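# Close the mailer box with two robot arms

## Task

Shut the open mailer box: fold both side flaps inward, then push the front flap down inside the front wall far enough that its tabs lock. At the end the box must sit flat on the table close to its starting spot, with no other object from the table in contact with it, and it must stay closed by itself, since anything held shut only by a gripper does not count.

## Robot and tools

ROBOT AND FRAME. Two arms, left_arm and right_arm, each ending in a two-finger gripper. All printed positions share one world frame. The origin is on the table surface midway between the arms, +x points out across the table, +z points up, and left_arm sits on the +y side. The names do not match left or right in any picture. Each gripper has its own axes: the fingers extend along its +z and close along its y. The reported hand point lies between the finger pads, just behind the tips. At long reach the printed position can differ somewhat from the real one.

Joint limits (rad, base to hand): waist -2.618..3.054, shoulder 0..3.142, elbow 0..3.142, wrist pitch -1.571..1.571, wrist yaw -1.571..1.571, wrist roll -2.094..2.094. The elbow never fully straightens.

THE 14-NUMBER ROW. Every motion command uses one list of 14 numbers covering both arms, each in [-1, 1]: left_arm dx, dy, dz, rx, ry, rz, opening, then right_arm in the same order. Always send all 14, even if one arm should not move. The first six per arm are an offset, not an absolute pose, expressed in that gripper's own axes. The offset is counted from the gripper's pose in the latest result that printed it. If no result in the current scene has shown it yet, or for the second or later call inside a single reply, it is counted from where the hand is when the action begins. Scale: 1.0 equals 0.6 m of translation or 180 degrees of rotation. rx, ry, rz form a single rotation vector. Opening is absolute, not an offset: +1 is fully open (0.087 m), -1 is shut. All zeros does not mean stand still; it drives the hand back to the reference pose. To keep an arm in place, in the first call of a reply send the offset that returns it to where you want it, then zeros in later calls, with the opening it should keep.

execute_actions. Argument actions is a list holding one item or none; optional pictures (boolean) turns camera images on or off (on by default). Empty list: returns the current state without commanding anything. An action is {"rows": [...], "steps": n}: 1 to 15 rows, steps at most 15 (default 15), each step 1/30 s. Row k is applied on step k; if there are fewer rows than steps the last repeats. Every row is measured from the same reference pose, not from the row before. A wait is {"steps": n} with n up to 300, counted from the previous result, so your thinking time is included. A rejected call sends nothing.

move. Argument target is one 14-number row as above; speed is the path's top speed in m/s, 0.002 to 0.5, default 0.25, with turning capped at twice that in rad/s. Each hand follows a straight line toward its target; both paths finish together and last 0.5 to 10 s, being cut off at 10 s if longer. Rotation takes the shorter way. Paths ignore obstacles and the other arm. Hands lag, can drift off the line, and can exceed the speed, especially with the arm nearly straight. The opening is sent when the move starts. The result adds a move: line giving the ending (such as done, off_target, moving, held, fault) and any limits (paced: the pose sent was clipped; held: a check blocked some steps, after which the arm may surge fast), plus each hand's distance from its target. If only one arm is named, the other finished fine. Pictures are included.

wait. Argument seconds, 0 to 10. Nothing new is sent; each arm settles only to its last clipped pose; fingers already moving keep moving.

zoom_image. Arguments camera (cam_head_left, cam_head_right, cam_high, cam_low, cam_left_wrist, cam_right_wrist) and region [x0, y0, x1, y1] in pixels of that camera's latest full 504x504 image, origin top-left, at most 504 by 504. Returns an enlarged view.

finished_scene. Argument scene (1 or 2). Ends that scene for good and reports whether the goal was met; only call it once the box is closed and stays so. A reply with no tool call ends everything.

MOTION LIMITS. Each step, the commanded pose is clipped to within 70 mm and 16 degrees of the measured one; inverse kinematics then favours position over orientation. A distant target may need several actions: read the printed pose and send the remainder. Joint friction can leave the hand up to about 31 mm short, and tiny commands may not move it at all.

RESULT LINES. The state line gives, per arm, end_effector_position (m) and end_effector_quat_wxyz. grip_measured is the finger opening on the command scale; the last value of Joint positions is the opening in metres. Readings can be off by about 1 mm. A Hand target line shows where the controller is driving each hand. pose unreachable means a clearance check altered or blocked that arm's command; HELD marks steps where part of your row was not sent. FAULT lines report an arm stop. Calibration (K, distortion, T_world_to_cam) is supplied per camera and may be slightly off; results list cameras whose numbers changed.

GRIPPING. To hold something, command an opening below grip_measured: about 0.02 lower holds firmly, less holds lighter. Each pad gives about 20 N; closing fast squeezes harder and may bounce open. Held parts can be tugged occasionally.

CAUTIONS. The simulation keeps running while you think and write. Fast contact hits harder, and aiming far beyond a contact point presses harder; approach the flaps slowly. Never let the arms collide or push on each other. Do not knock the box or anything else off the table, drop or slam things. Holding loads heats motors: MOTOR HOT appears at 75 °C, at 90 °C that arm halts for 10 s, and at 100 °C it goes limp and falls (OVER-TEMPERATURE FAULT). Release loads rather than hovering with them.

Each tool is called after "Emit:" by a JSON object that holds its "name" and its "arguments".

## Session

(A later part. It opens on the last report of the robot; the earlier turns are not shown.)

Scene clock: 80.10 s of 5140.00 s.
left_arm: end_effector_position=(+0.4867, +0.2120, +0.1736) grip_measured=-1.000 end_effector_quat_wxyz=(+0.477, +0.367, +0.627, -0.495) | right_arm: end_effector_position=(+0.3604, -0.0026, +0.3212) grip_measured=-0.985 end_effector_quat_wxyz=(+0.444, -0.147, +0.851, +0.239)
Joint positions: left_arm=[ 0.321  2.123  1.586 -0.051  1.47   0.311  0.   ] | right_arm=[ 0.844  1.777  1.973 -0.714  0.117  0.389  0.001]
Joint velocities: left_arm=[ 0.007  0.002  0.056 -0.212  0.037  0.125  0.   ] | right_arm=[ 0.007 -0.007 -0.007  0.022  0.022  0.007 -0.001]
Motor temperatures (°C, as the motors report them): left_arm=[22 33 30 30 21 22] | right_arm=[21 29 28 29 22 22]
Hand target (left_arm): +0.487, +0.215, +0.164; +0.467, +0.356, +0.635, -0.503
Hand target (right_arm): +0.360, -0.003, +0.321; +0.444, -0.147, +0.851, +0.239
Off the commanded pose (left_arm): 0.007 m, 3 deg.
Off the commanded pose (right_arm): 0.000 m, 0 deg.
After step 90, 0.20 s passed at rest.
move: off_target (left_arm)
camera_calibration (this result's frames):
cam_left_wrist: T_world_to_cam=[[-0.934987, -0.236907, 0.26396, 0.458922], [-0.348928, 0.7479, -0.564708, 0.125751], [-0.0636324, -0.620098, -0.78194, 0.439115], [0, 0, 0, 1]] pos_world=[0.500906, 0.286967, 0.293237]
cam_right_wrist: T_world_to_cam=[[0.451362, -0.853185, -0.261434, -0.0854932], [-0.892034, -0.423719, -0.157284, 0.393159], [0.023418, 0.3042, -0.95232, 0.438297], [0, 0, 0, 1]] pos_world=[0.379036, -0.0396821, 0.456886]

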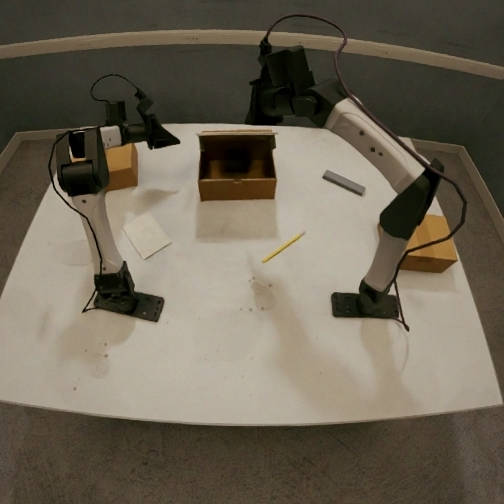

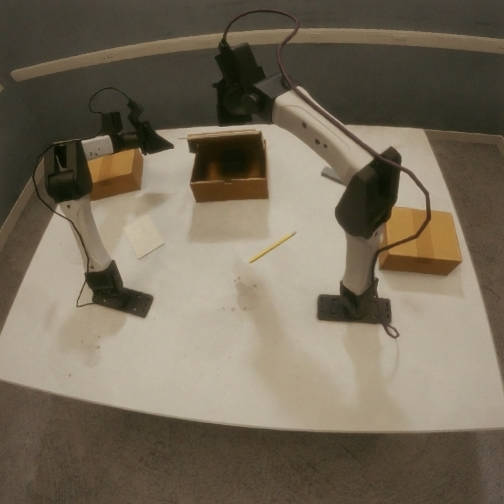

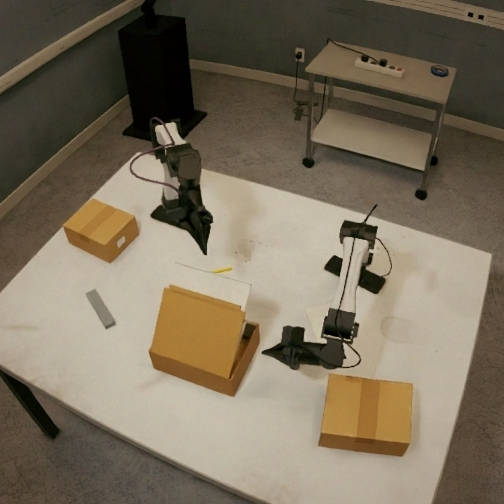

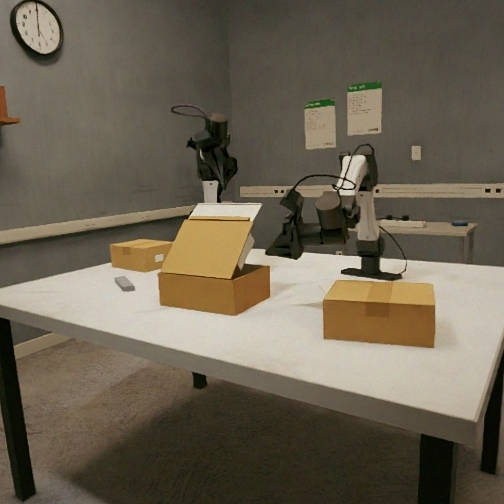

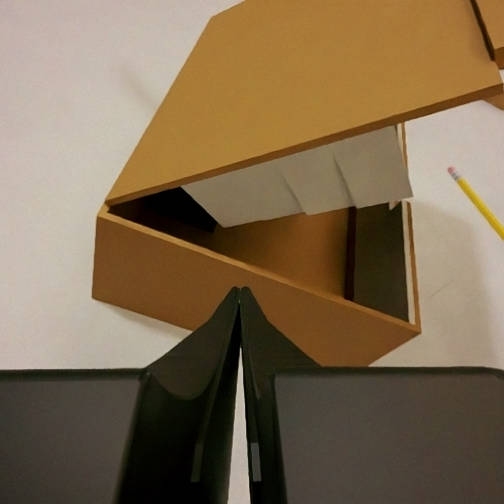

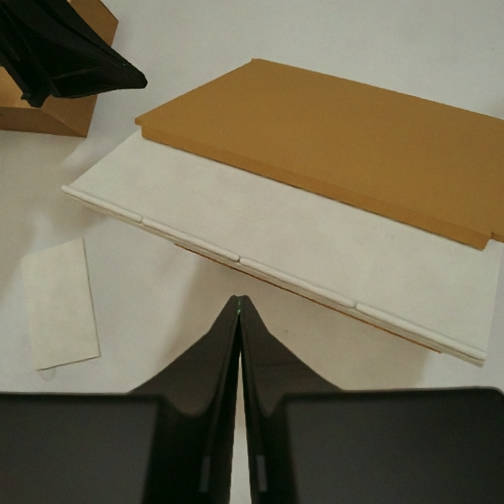

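Emit:
{"name": "move", "arguments": {"target": [0.033,-0.057,0.157,0,0,0,-1, -0.034,-0.027,0.042,0,0,0,-1], "speed": 0.08}}

Emit:
{"name": "move", "arguments": {"target": [0,0,0,0,0,0,-1, 0.165,-0.052,0.098,0,0,0,-1], "speed": 0.08}}

Scene clock: 84.60 s of 5140.00 s.
left_arm: end_effector_position=(+0.4760, +0.1146, +0.1685) grip_measured=-1.000 end_effector_quat_wxyz=(+0.483, +0.373, +0.621, -0.492) | right_arm: end_effector_position=(+0.3930, -0.0019, +0.3207) grip_measured=-0.985 end_effector_quat_wxyz=(+0.444, -0.144, +0.851, +0.240)
Joint positions: left_arm=[ 0.107  2.076  1.363  0.548  1.27  -0.095  0.   ] | right_arm=[ 0.785  1.88   2.101 -0.734  0.067  0.367  0.001]
Joint velocities: left_arm=[ 0.002 -0.012  0.007  0.081 -0.037 -0.022  0.   ] | right_arm=[-0.007  0.002  0.002  0.037  0.007 -0.081  0.   ]
Motor temperatures (°C, as the motors report them): left_arm=[22 34 31 29 21 22] | right_arm=[21 29 28 29 22 22]
Hand target (left_arm): +0.472, +0.112, +0.159; +0.476, +0.367, +0.627, -0.496
Hand target (right_arm): +0.397, -0.002, +0.321; +0.444, -0.147, +0.851, +0.239
Off the commanded pose (left_arm): 0.011 m, 1 deg.
Off the commanded pose (right_arm): 0.004 m, 0 deg.
move: off_target (left_arm)
camera_calibration (this result's frames):
cam_left_wrist: T_world_to_cam=[[-0.941286, -0.234345, 0.243029, 0.433442], [-0.334293, 0.747607, -0.573874, 0.186598], [-0.0472056, -0.621423, -0.782052, 0.36634], [0, 0, 0, 1]] pos_world=[0.487664, 0.189724, 0.288242]
cam_right_wrist: T_world_to_cam=[[0.447196, -0.853777, -0.266609, -0.0963885], [-0.894124, -0.418843, -0.15847, 0.423698], [0.023631, 0.309249, -0.950687, 0.436254], [0, 0, 0, 1]] pos_world=[0.411634, -0.0397425, 0.456187]

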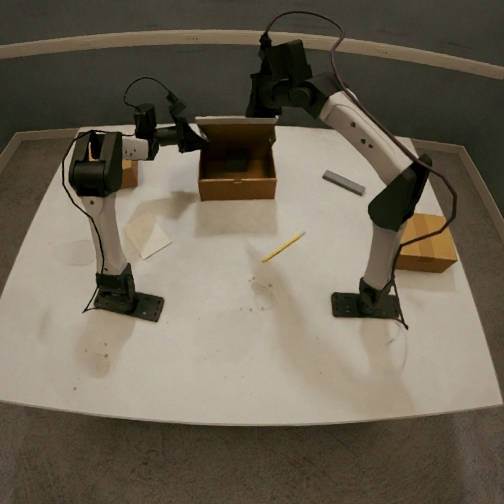

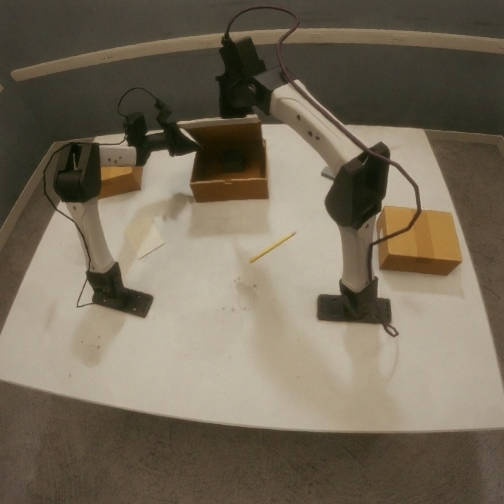

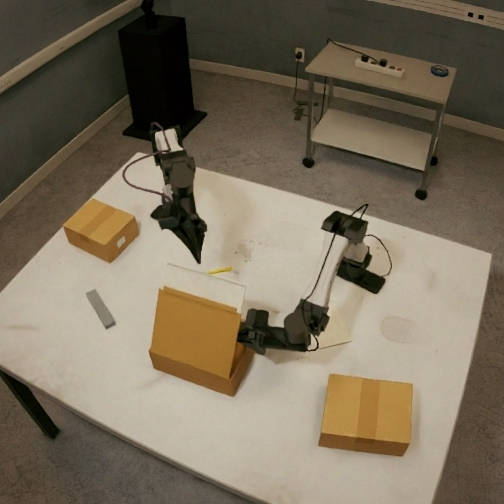

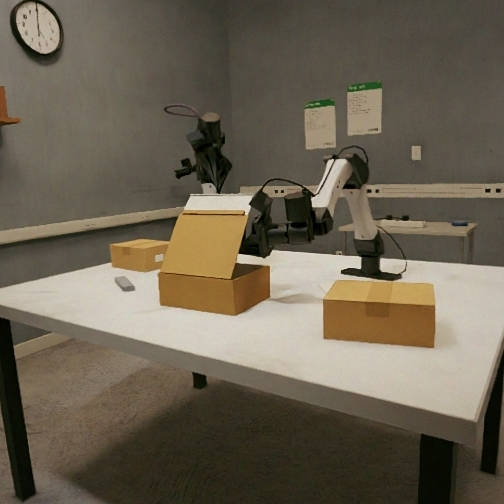

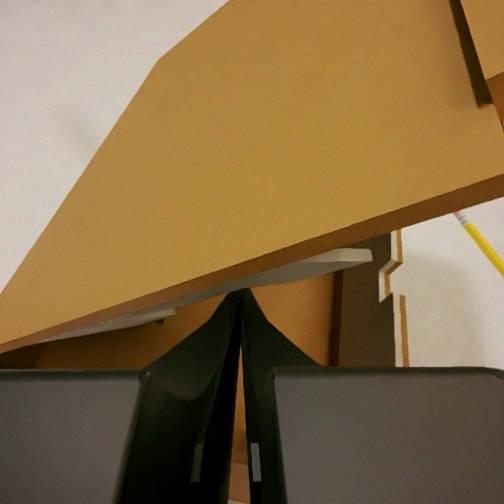

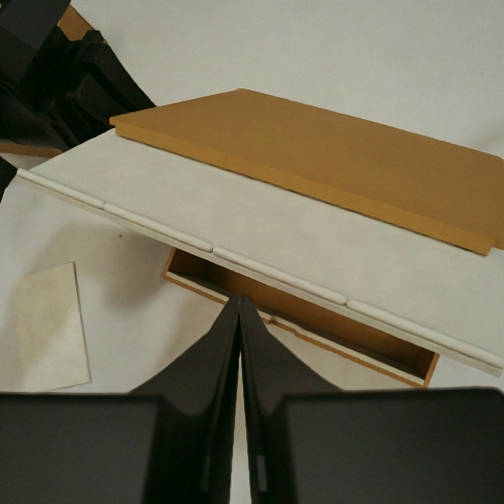

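Scene clock: 86.67 s of 5140.00 s.
left_arm: end_effector_position=(+0.4760, +0.1146, +0.1685) grip_measured=-1.000 end_effector_quat_wxyz=(+0.484, +0.373, +0.621, -0.492) | right_arm: end_effector_position=(+0.3940, -0.0007, +0.1911) grip_measured=-0.985 end_effector_quat_wxyz=(+0.432, -0.146, +0.859, +0.232)
Joint positions: left_arm=[ 0.107  2.076  1.363  0.548  1.27  -0.095  0.   ] | right_arm=[ 0.786  1.805  1.502 -0.244  0.067  0.367  0.001]
Joint velocities: left_arm=[-0.007  0.002  0.012 -0.037  0.022  0.037  0.   ] | right_arm=[ 0.002 -0.002 -0.002 -0.022  0.007  0.037  0.   ]
Motor temperatures (°C, as the motors report them): left_arm=[22 34 31 29 21 22] | right_arm=[21 29 28 29 22 22]
Hand target (left_arm): +0.476, +0.115, +0.168; +0.484, +0.373, +0.621, -0.492
Hand target (right_arm): +0.392, +0.001, +0.201; +0.444, -0.144, +0.851, +0.240
Off the commanded pose (left_arm): 0.000 m, 0 deg.
Off the commanded pose (right_arm): 0.011 m, 2 deg.
move: off_target (right_arm)
camera_calibration (this result's frames):
cam_left_wrist: T_world_to_cam=[[-0.941379, -0.234339, 0.242676, 0.433555], [-0.334075, 0.747594, -0.574019, 0.186554], [-0.0469078, -0.621441, -0.782056, 0.366235], [0, 0, 0, 1]] pos_world=[0.487642, 0.189726, 0.288288]
cam_right_wrist: T_world_to_cam=[[0.440874, -0.859684, -0.258019, -0.129563], [-0.897569, -0.42248, -0.12602, 0.399646], [-0.000670231, 0.287149, -0.957886, 0.323531], [0, 0, 0, 1]] pos_world=[0.416047, -0.0354422, 0.32684]

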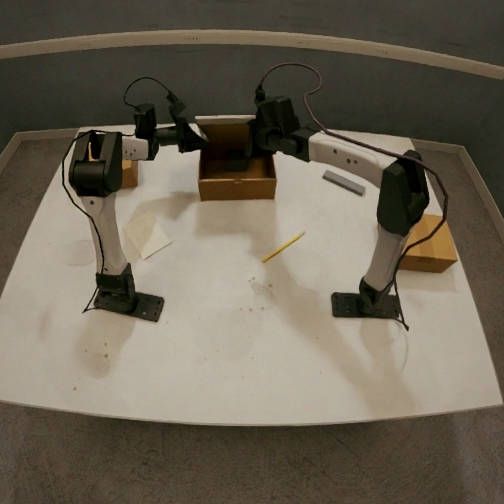

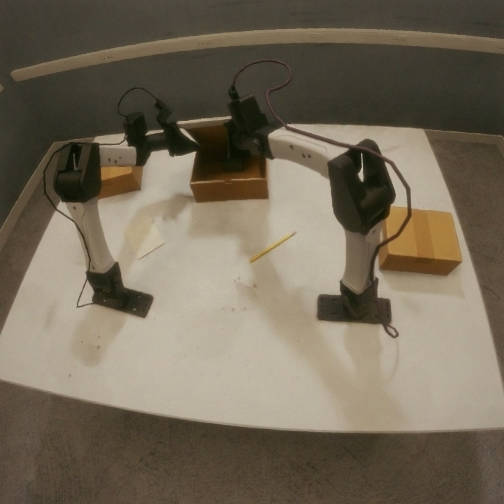

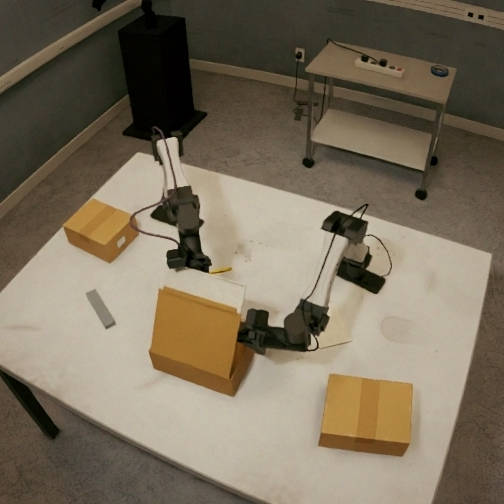

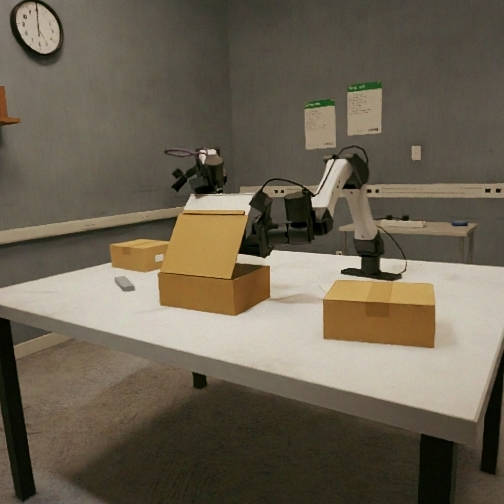

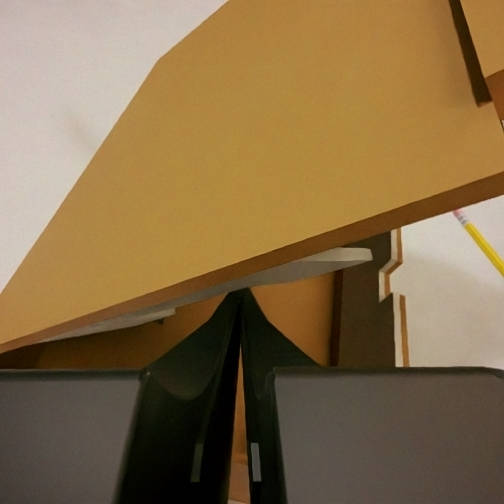

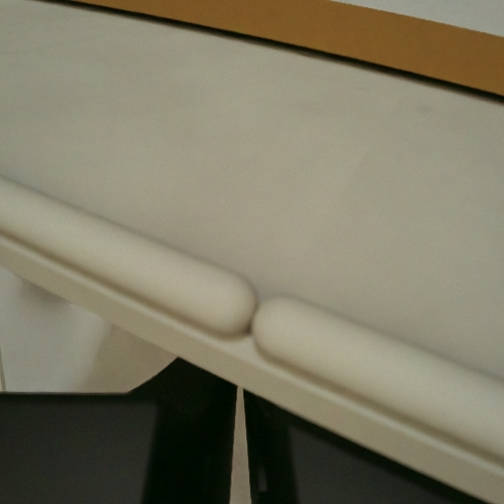

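Emit:
{"name": "move", "arguments": {"target": [0,0,0,0,0,0,-1, -0.197,0.083,-0.162,0,0,0,-1], "speed": 0.15}}

Emit:
{"name": "move", "arguments": {"target": [0,0,0,0,0,0,-1, -0.058,-0.043,0.067,0,0,0,-1], "speed": 0.15}}

Emit:
{"name": "move", "arguments": {"target": [0,0,0,0,0,0,-1, 0.188,-0.06,0.122,0,0,0,-1], "speed": 0.08}}

Scene clock: 92.53 s of 5140.00 s.
left_arm: end_effector_position=(+0.4760, +0.1146, +0.1685) grip_measured=-1.000 end_effector_quat_wxyz=(+0.484, +0.373, +0.621, -0.492) | right_arm: end_effector_position=(+0.3764, -0.0075, +0.3501) grip_measured=-0.985 end_effector_quat_wxyz=(+0.433, -0.148, +0.858, +0.232)
Joint positions: left_arm=[ 0.107  2.076  1.363  0.548  1.27  -0.095  0.   ] | right_arm=[ 0.804  1.941  2.355 -0.961  0.082  0.37   0.001]
Joint velocities: left_arm=[-0.012 -0.007  0.002  0.022  0.022  0.081  0.   ] | right_arm=[ 0.002 -0.007  0.017  0.081  0.051 -0.022 -0.   ]
Motor temperatures (°C, as the motors report them): left_arm=[22 35 31 29 21 22] | right_arm=[21 30 29 30 22 22]
Hand target (left_arm): +0.476, +0.115, +0.169; +0.484, +0.373, +0.621, -0.492
Hand target (right_arm): +0.375, -0.004, +0.351; +0.432, -0.146, +0.859, +0.232
Off the commanded pose (left_arm): 0.000 m, 0 deg.
Off the commanded pose (right_arm): 0.004 m, 0 deg.
After step 90, 1.07 s passed at rest.
move: done
camera_calibration (this result's frames):
cam_left_wrist: T_world_to_cam=[[-0.941379, -0.234339, 0.242676, 0.433555], [-0.334075, 0.747594, -0.574019, 0.186554], [-0.0469078, -0.621441, -0.782056, 0.366235], [0, 0, 0, 1]] pos_world=[0.487642, 0.189726, 0.288288]
cam_right_wrist: T_world_to_cam=[[0.445188, -0.858714, -0.253808, -0.0897032], [-0.895435, -0.426266, -0.128429, 0.40111], [0.00209434, 0.284444, -0.95869, 0.477046], [0, 0, 0, 1]] pos_world=[0.398103, -0.0417425, 0.486086]

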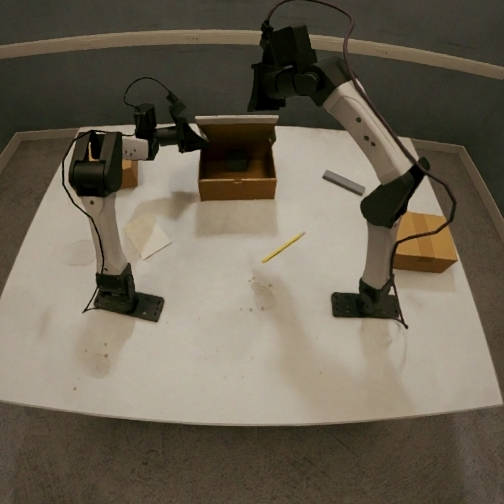

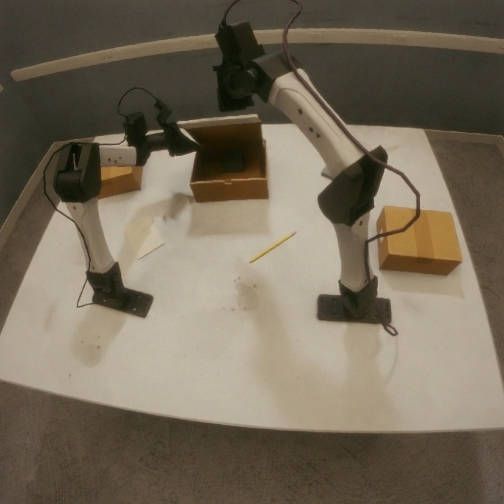

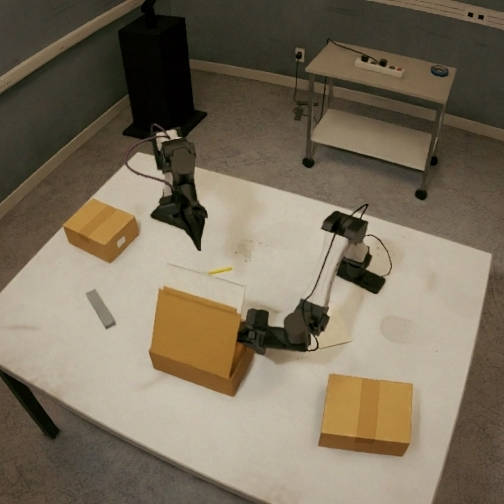

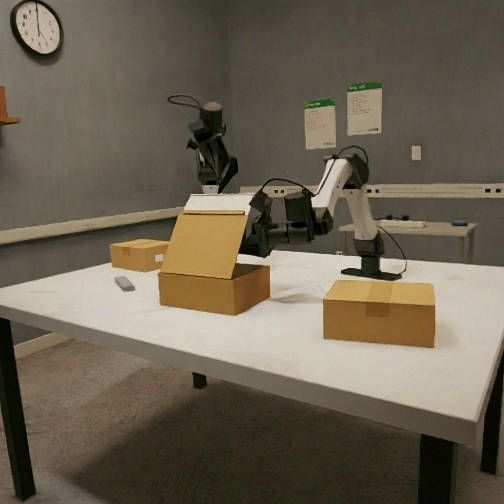

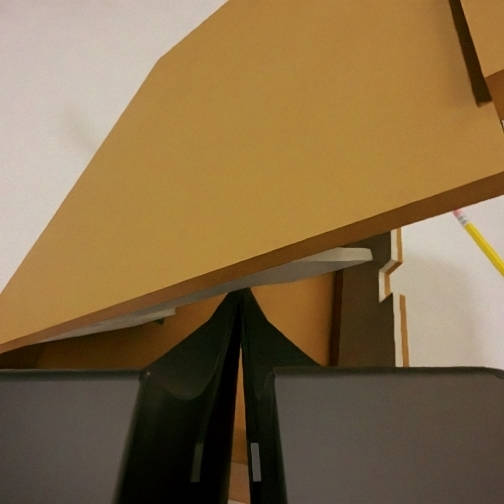

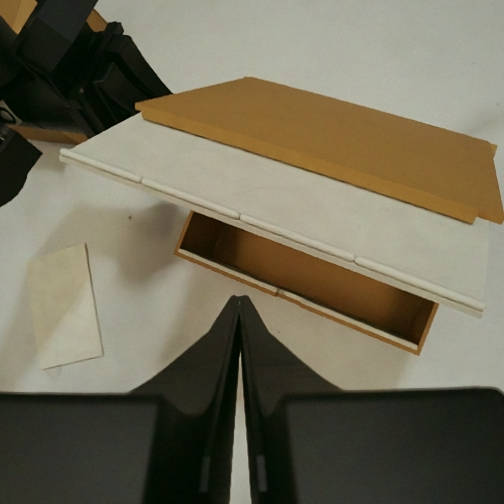

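Scene clock: 93.57 s of 5140.00 s.
left_arm: end_effector_position=(+0.4760, +0.1146, +0.1685) grip_measured=-1.000 end_effector_quat_wxyz=(+0.484, +0.373, +0.621, -0.492) | right_arm: end_effector_position=(+0.4361, -0.0060, +0.3507) grip_measured=-0.985 end_effector_quat_wxyz=(+0.448, -0.141, +0.850, +0.240)
Joint positions: left_arm=[ 0.107  2.076  1.363  0.548  1.27  -0.095  0.   ] | right_arm=[ 0.711  2.242  2.829 -1.091  0.009  0.333  0.001]
Joint velocities: left_arm=[-0.012  0.002  0.012 -0.081 -0.007  0.066  0.   ] | right_arm=[ 0.002 -0.022  0.007 -0.11  -0.007  0.022 -0.001]
Motor temperatures (°C, as the motors report them): left_arm=[22 36 31 29 21 22] | right_arm=[21 30 29 30 22 22]
Hand target (left_arm): +0.476, +0.115, +0.169; +0.484, +0.373, +0.621, -0.492
Hand target (right_arm): +0.436, -0.007, +0.351; +0.448, -0.146, +0.849, +0.240
Off the commanded pose (left_arm): 0.000 m, 0 deg.
Off the commanded pose (right_arm): 0.001 m, 2 deg.
elbow stopped short (right arm): the move would have taken joint 3 (elbow) straighter than the controller allows; a more bent joint 3 avoids this.
move: done
camera_calibration (this result's frames):
cam_left_wrist: T_world_to_cam=[[-0.941379, -0.234339, 0.242676, 0.433555], [-0.334075, 0.747594, -0.574019, 0.186554], [-0.0469078, -0.621441, -0.782056, 0.366235], [0, 0, 0, 1]] pos_world=[0.487642, 0.189726, 0.288288]
cam_right_wrist: T_world_to_cam=[[0.443109, -0.855824, -0.266872, -0.109374], [-0.895895, -0.412111, -0.165941, 0.468707], [0.0320353, 0.312619, -0.949338, 0.460929], [0, 0, 0, 1]] pos_world=[0.453611, -0.0445403, 0.486166]

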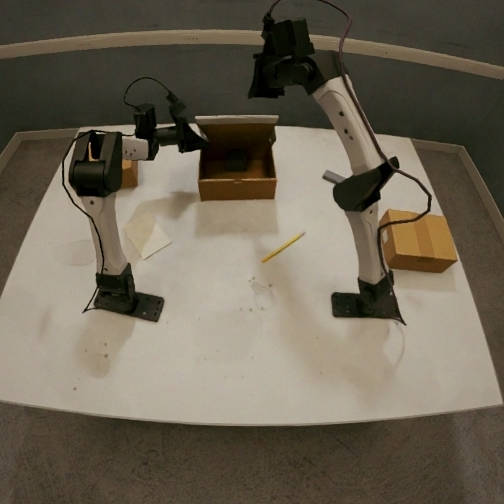

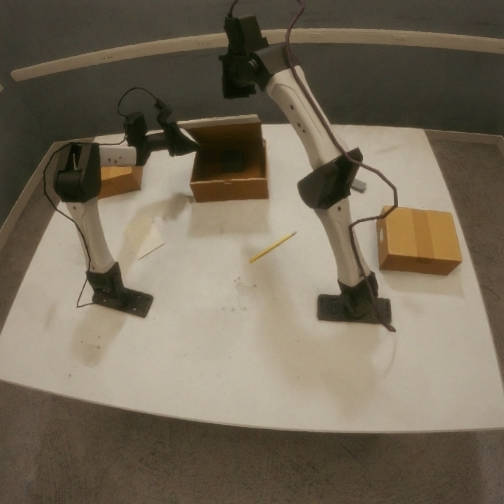

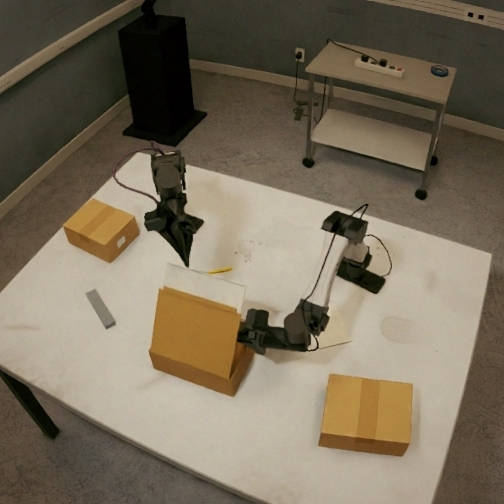

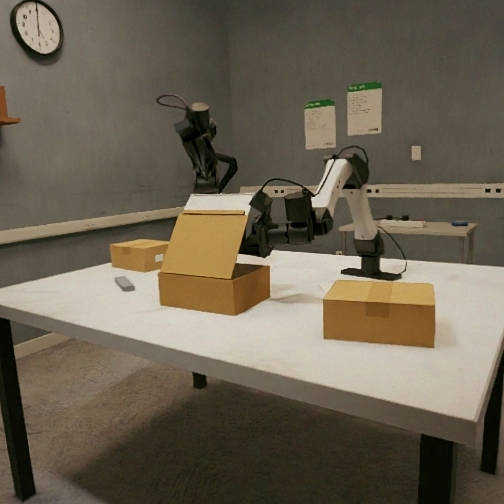

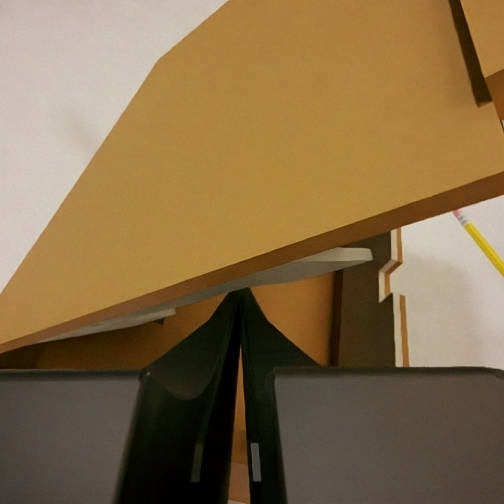

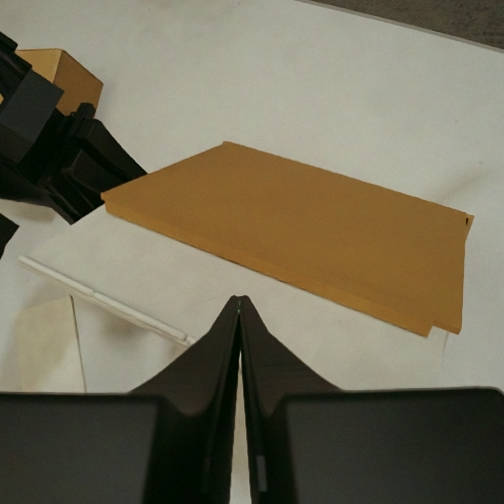

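Scene clock: 95.73 s of 5140.00 s.
left_arm: end_effector_position=(+0.4754, +0.1145, +0.1686) grip_measured=-1.000 end_effector_quat_wxyz=(+0.483, +0.374, +0.620, -0.493) | right_arm: end_effector_position=(+0.4393, +0.0009, +0.2263) grip_measured=-0.985 end_effector_quat_wxyz=(+0.456, -0.142, +0.843, +0.247)
Joint positions: left_arm=[ 0.107  2.076  1.363  0.548  1.274 -0.095  0.   ] | right_arm=[ 0.717  1.904  1.717 -0.292  0.007  0.333  0.001]
Joint velocities: left_arm=[ 0.007 -0.002  0.017 -0.066  0.022 -0.066  0.   ] | right_arm=[-0.007 -0.002 -0.012 -0.051 -0.022  0.007  0.001]
Motor temperatures (°C, as the motors report them): left_arm=[22 36 31 29 21 22] | right_arm=[21 30 29 30 22 22]
Hand target (left_arm): +0.476, +0.115, +0.169; +0.484, +0.373, +0.621, -0.492
Hand target (right_arm): +0.439, +0.000, +0.211; +0.448, -0.141, +0.850, +0.240
Off the commanded pose (left_arm): 0.001 m, 0 deg.
Off the commanded pose (right_arm): 0.015 m, 1 deg.
move: off_target (right_arm)
camera_calibration (this result's frames):
cam_left_wrist: T_world_to_cam=[[-0.942244, -0.230643, 0.242858, 0.432846], [-0.331282, 0.748485, -0.574475, 0.185154], [-0.0492765, -0.62175, -0.781664, 0.367294], [0, 0, 0, 1]] pos_world=[0.487284, 0.189613, 0.288347]
cam_right_wrist: T_world_to_cam=[[0.454699, -0.847956, -0.272432, -0.141907], [-0.889392, -0.416072, -0.189385, 0.456219], [0.0472388, 0.328412, -0.943352, 0.332517], [0, 0, 0, 1]] pos_world=[0.454575, -0.0397137, 0.361421]

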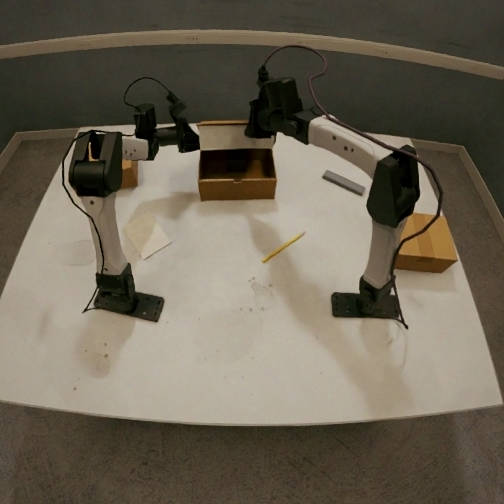

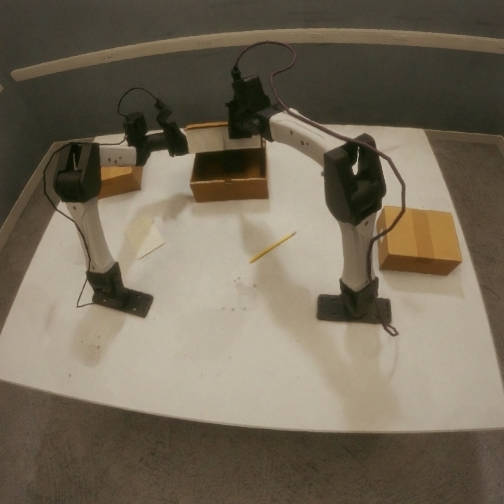

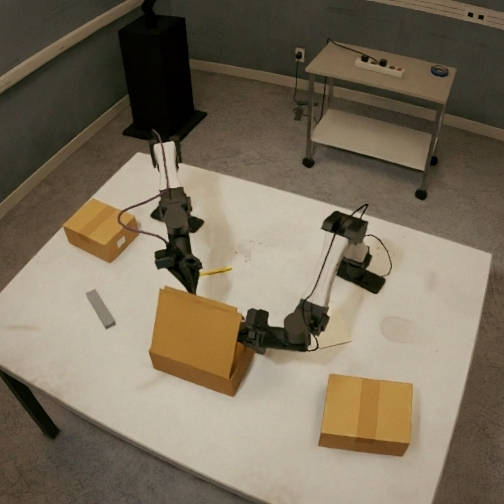

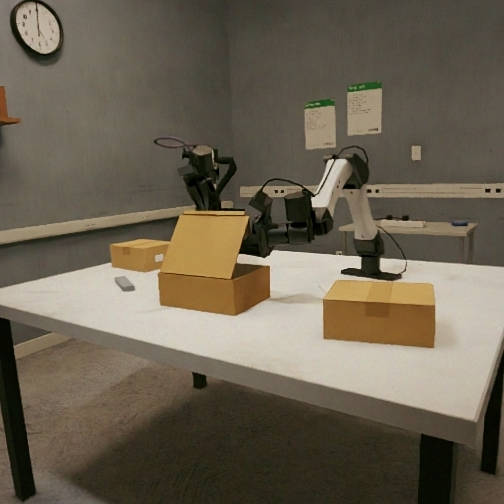

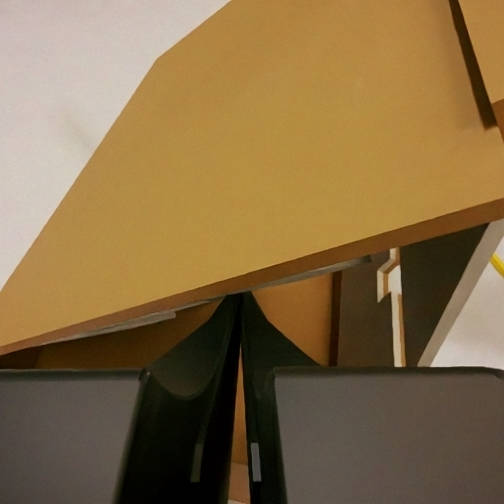

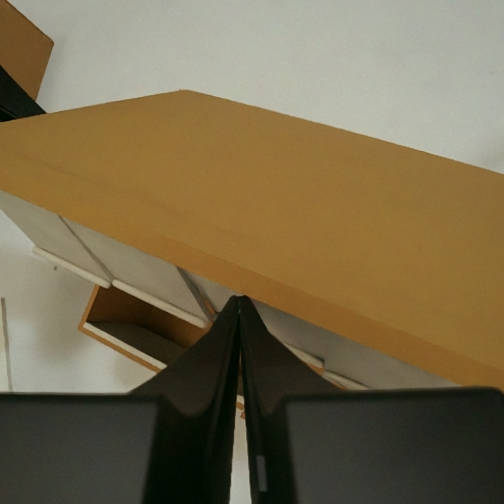

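Emit:
{"name": "move", "arguments": {"target": [0,0,-0.18,0,0,0,-1, 0,0,-0.2,0,0,0,-1], "speed": 0.1}}

Scene clock: 99.27 s of 5140.00 s.
left_arm: end_effector_position=(+0.4498, +0.2179, +0.1697) grip_measured=-1.000 end_effector_quat_wxyz=(+0.489, +0.369, +0.618, -0.493) | right_arm: end_effector_position=(+0.3608, -0.0609, +0.2832) grip_measured=-0.985 end_effector_quat_wxyz=(+0.461, -0.143, +0.839, +0.251)
Joint positions: left_arm=[0.35  1.995 1.349 0.108 1.5   0.286 0.   ] | right_arm=[ 0.717  1.532  1.505 -0.439  0.004  0.333  0.001]
Joint velocities: left_arm=[-0.002  0.017  0.105 -0.168  0.037  0.154  0.   ] | right_arm=[-0.002 -0.012 -0.017 -0.081 -0.095  0.007 -0.   ]
Motor temperatures (°C, as the motors report them): left_arm=[22 37 31 29 21 22] | right_arm=[21 31 29 30 22 22]
Hand target (left_arm): +0.450, +0.219, +0.174; +0.489, +0.369, +0.618, -0.493
Hand target (right_arm): +0.355, -0.064, +0.280; +0.456, -0.142, +0.843, +0.247
Off the commanded pose (left_arm): 0.004 m, 1 deg.
Off the commanded pose (right_arm): 0.007 m, 1 deg.
move: done
camera_calibration (this result's frames):
cam_left_wrist: T_world_to_cam=[[-0.941105, -0.237529, 0.240628, 0.433741], [-0.335869, 0.738645, -0.584461, 0.105779], [-0.0389125, -0.630859, -0.774921, 0.427439], [0, 0, 0, 1]] pos_world=[0.460356, 0.294547, 0.288685]
cam_right_wrist: T_world_to_cam=[[0.459286, -0.844397, -0.275773, -0.143611], [-0.886566, -0.41642, -0.201485, 0.373839], [0.0552962, 0.33703, -0.939869, 0.40681], [0, 0, 0, 1]] pos_world=[0.374896, -0.102698, 0.418067]

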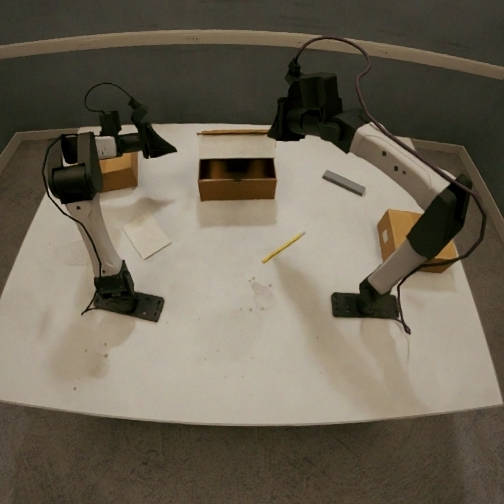

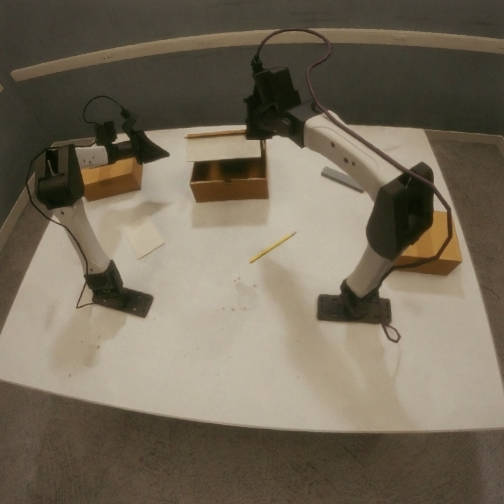

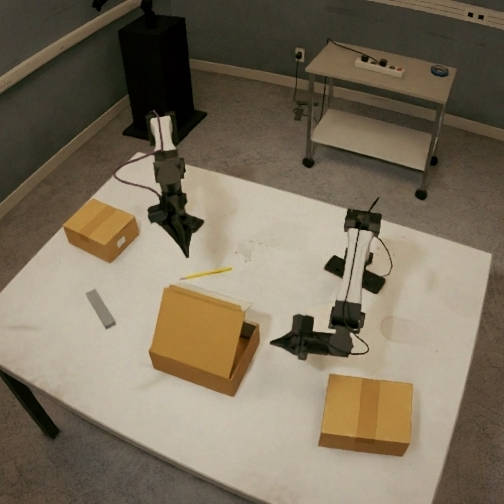

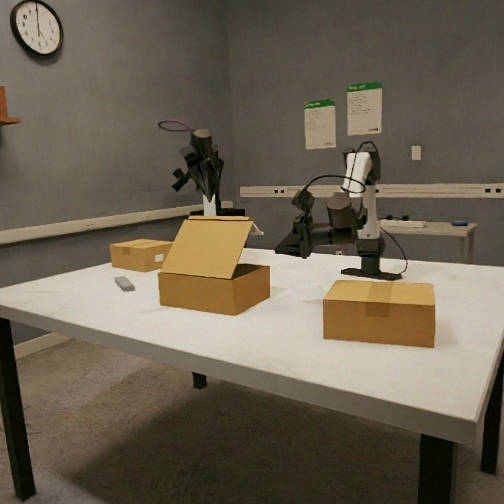

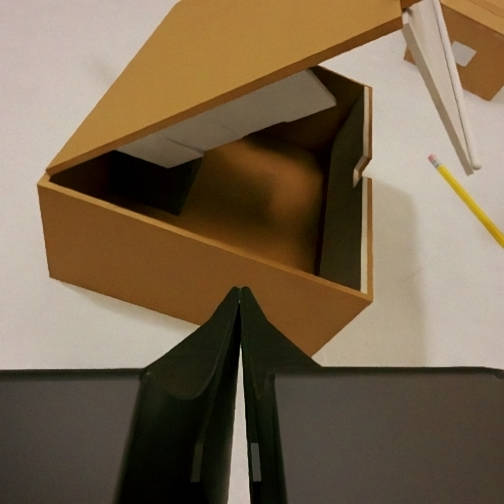

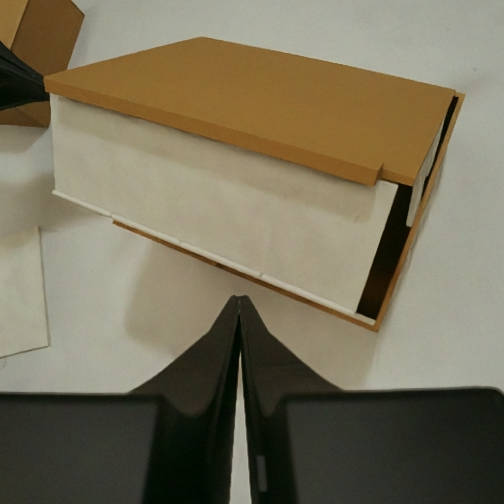

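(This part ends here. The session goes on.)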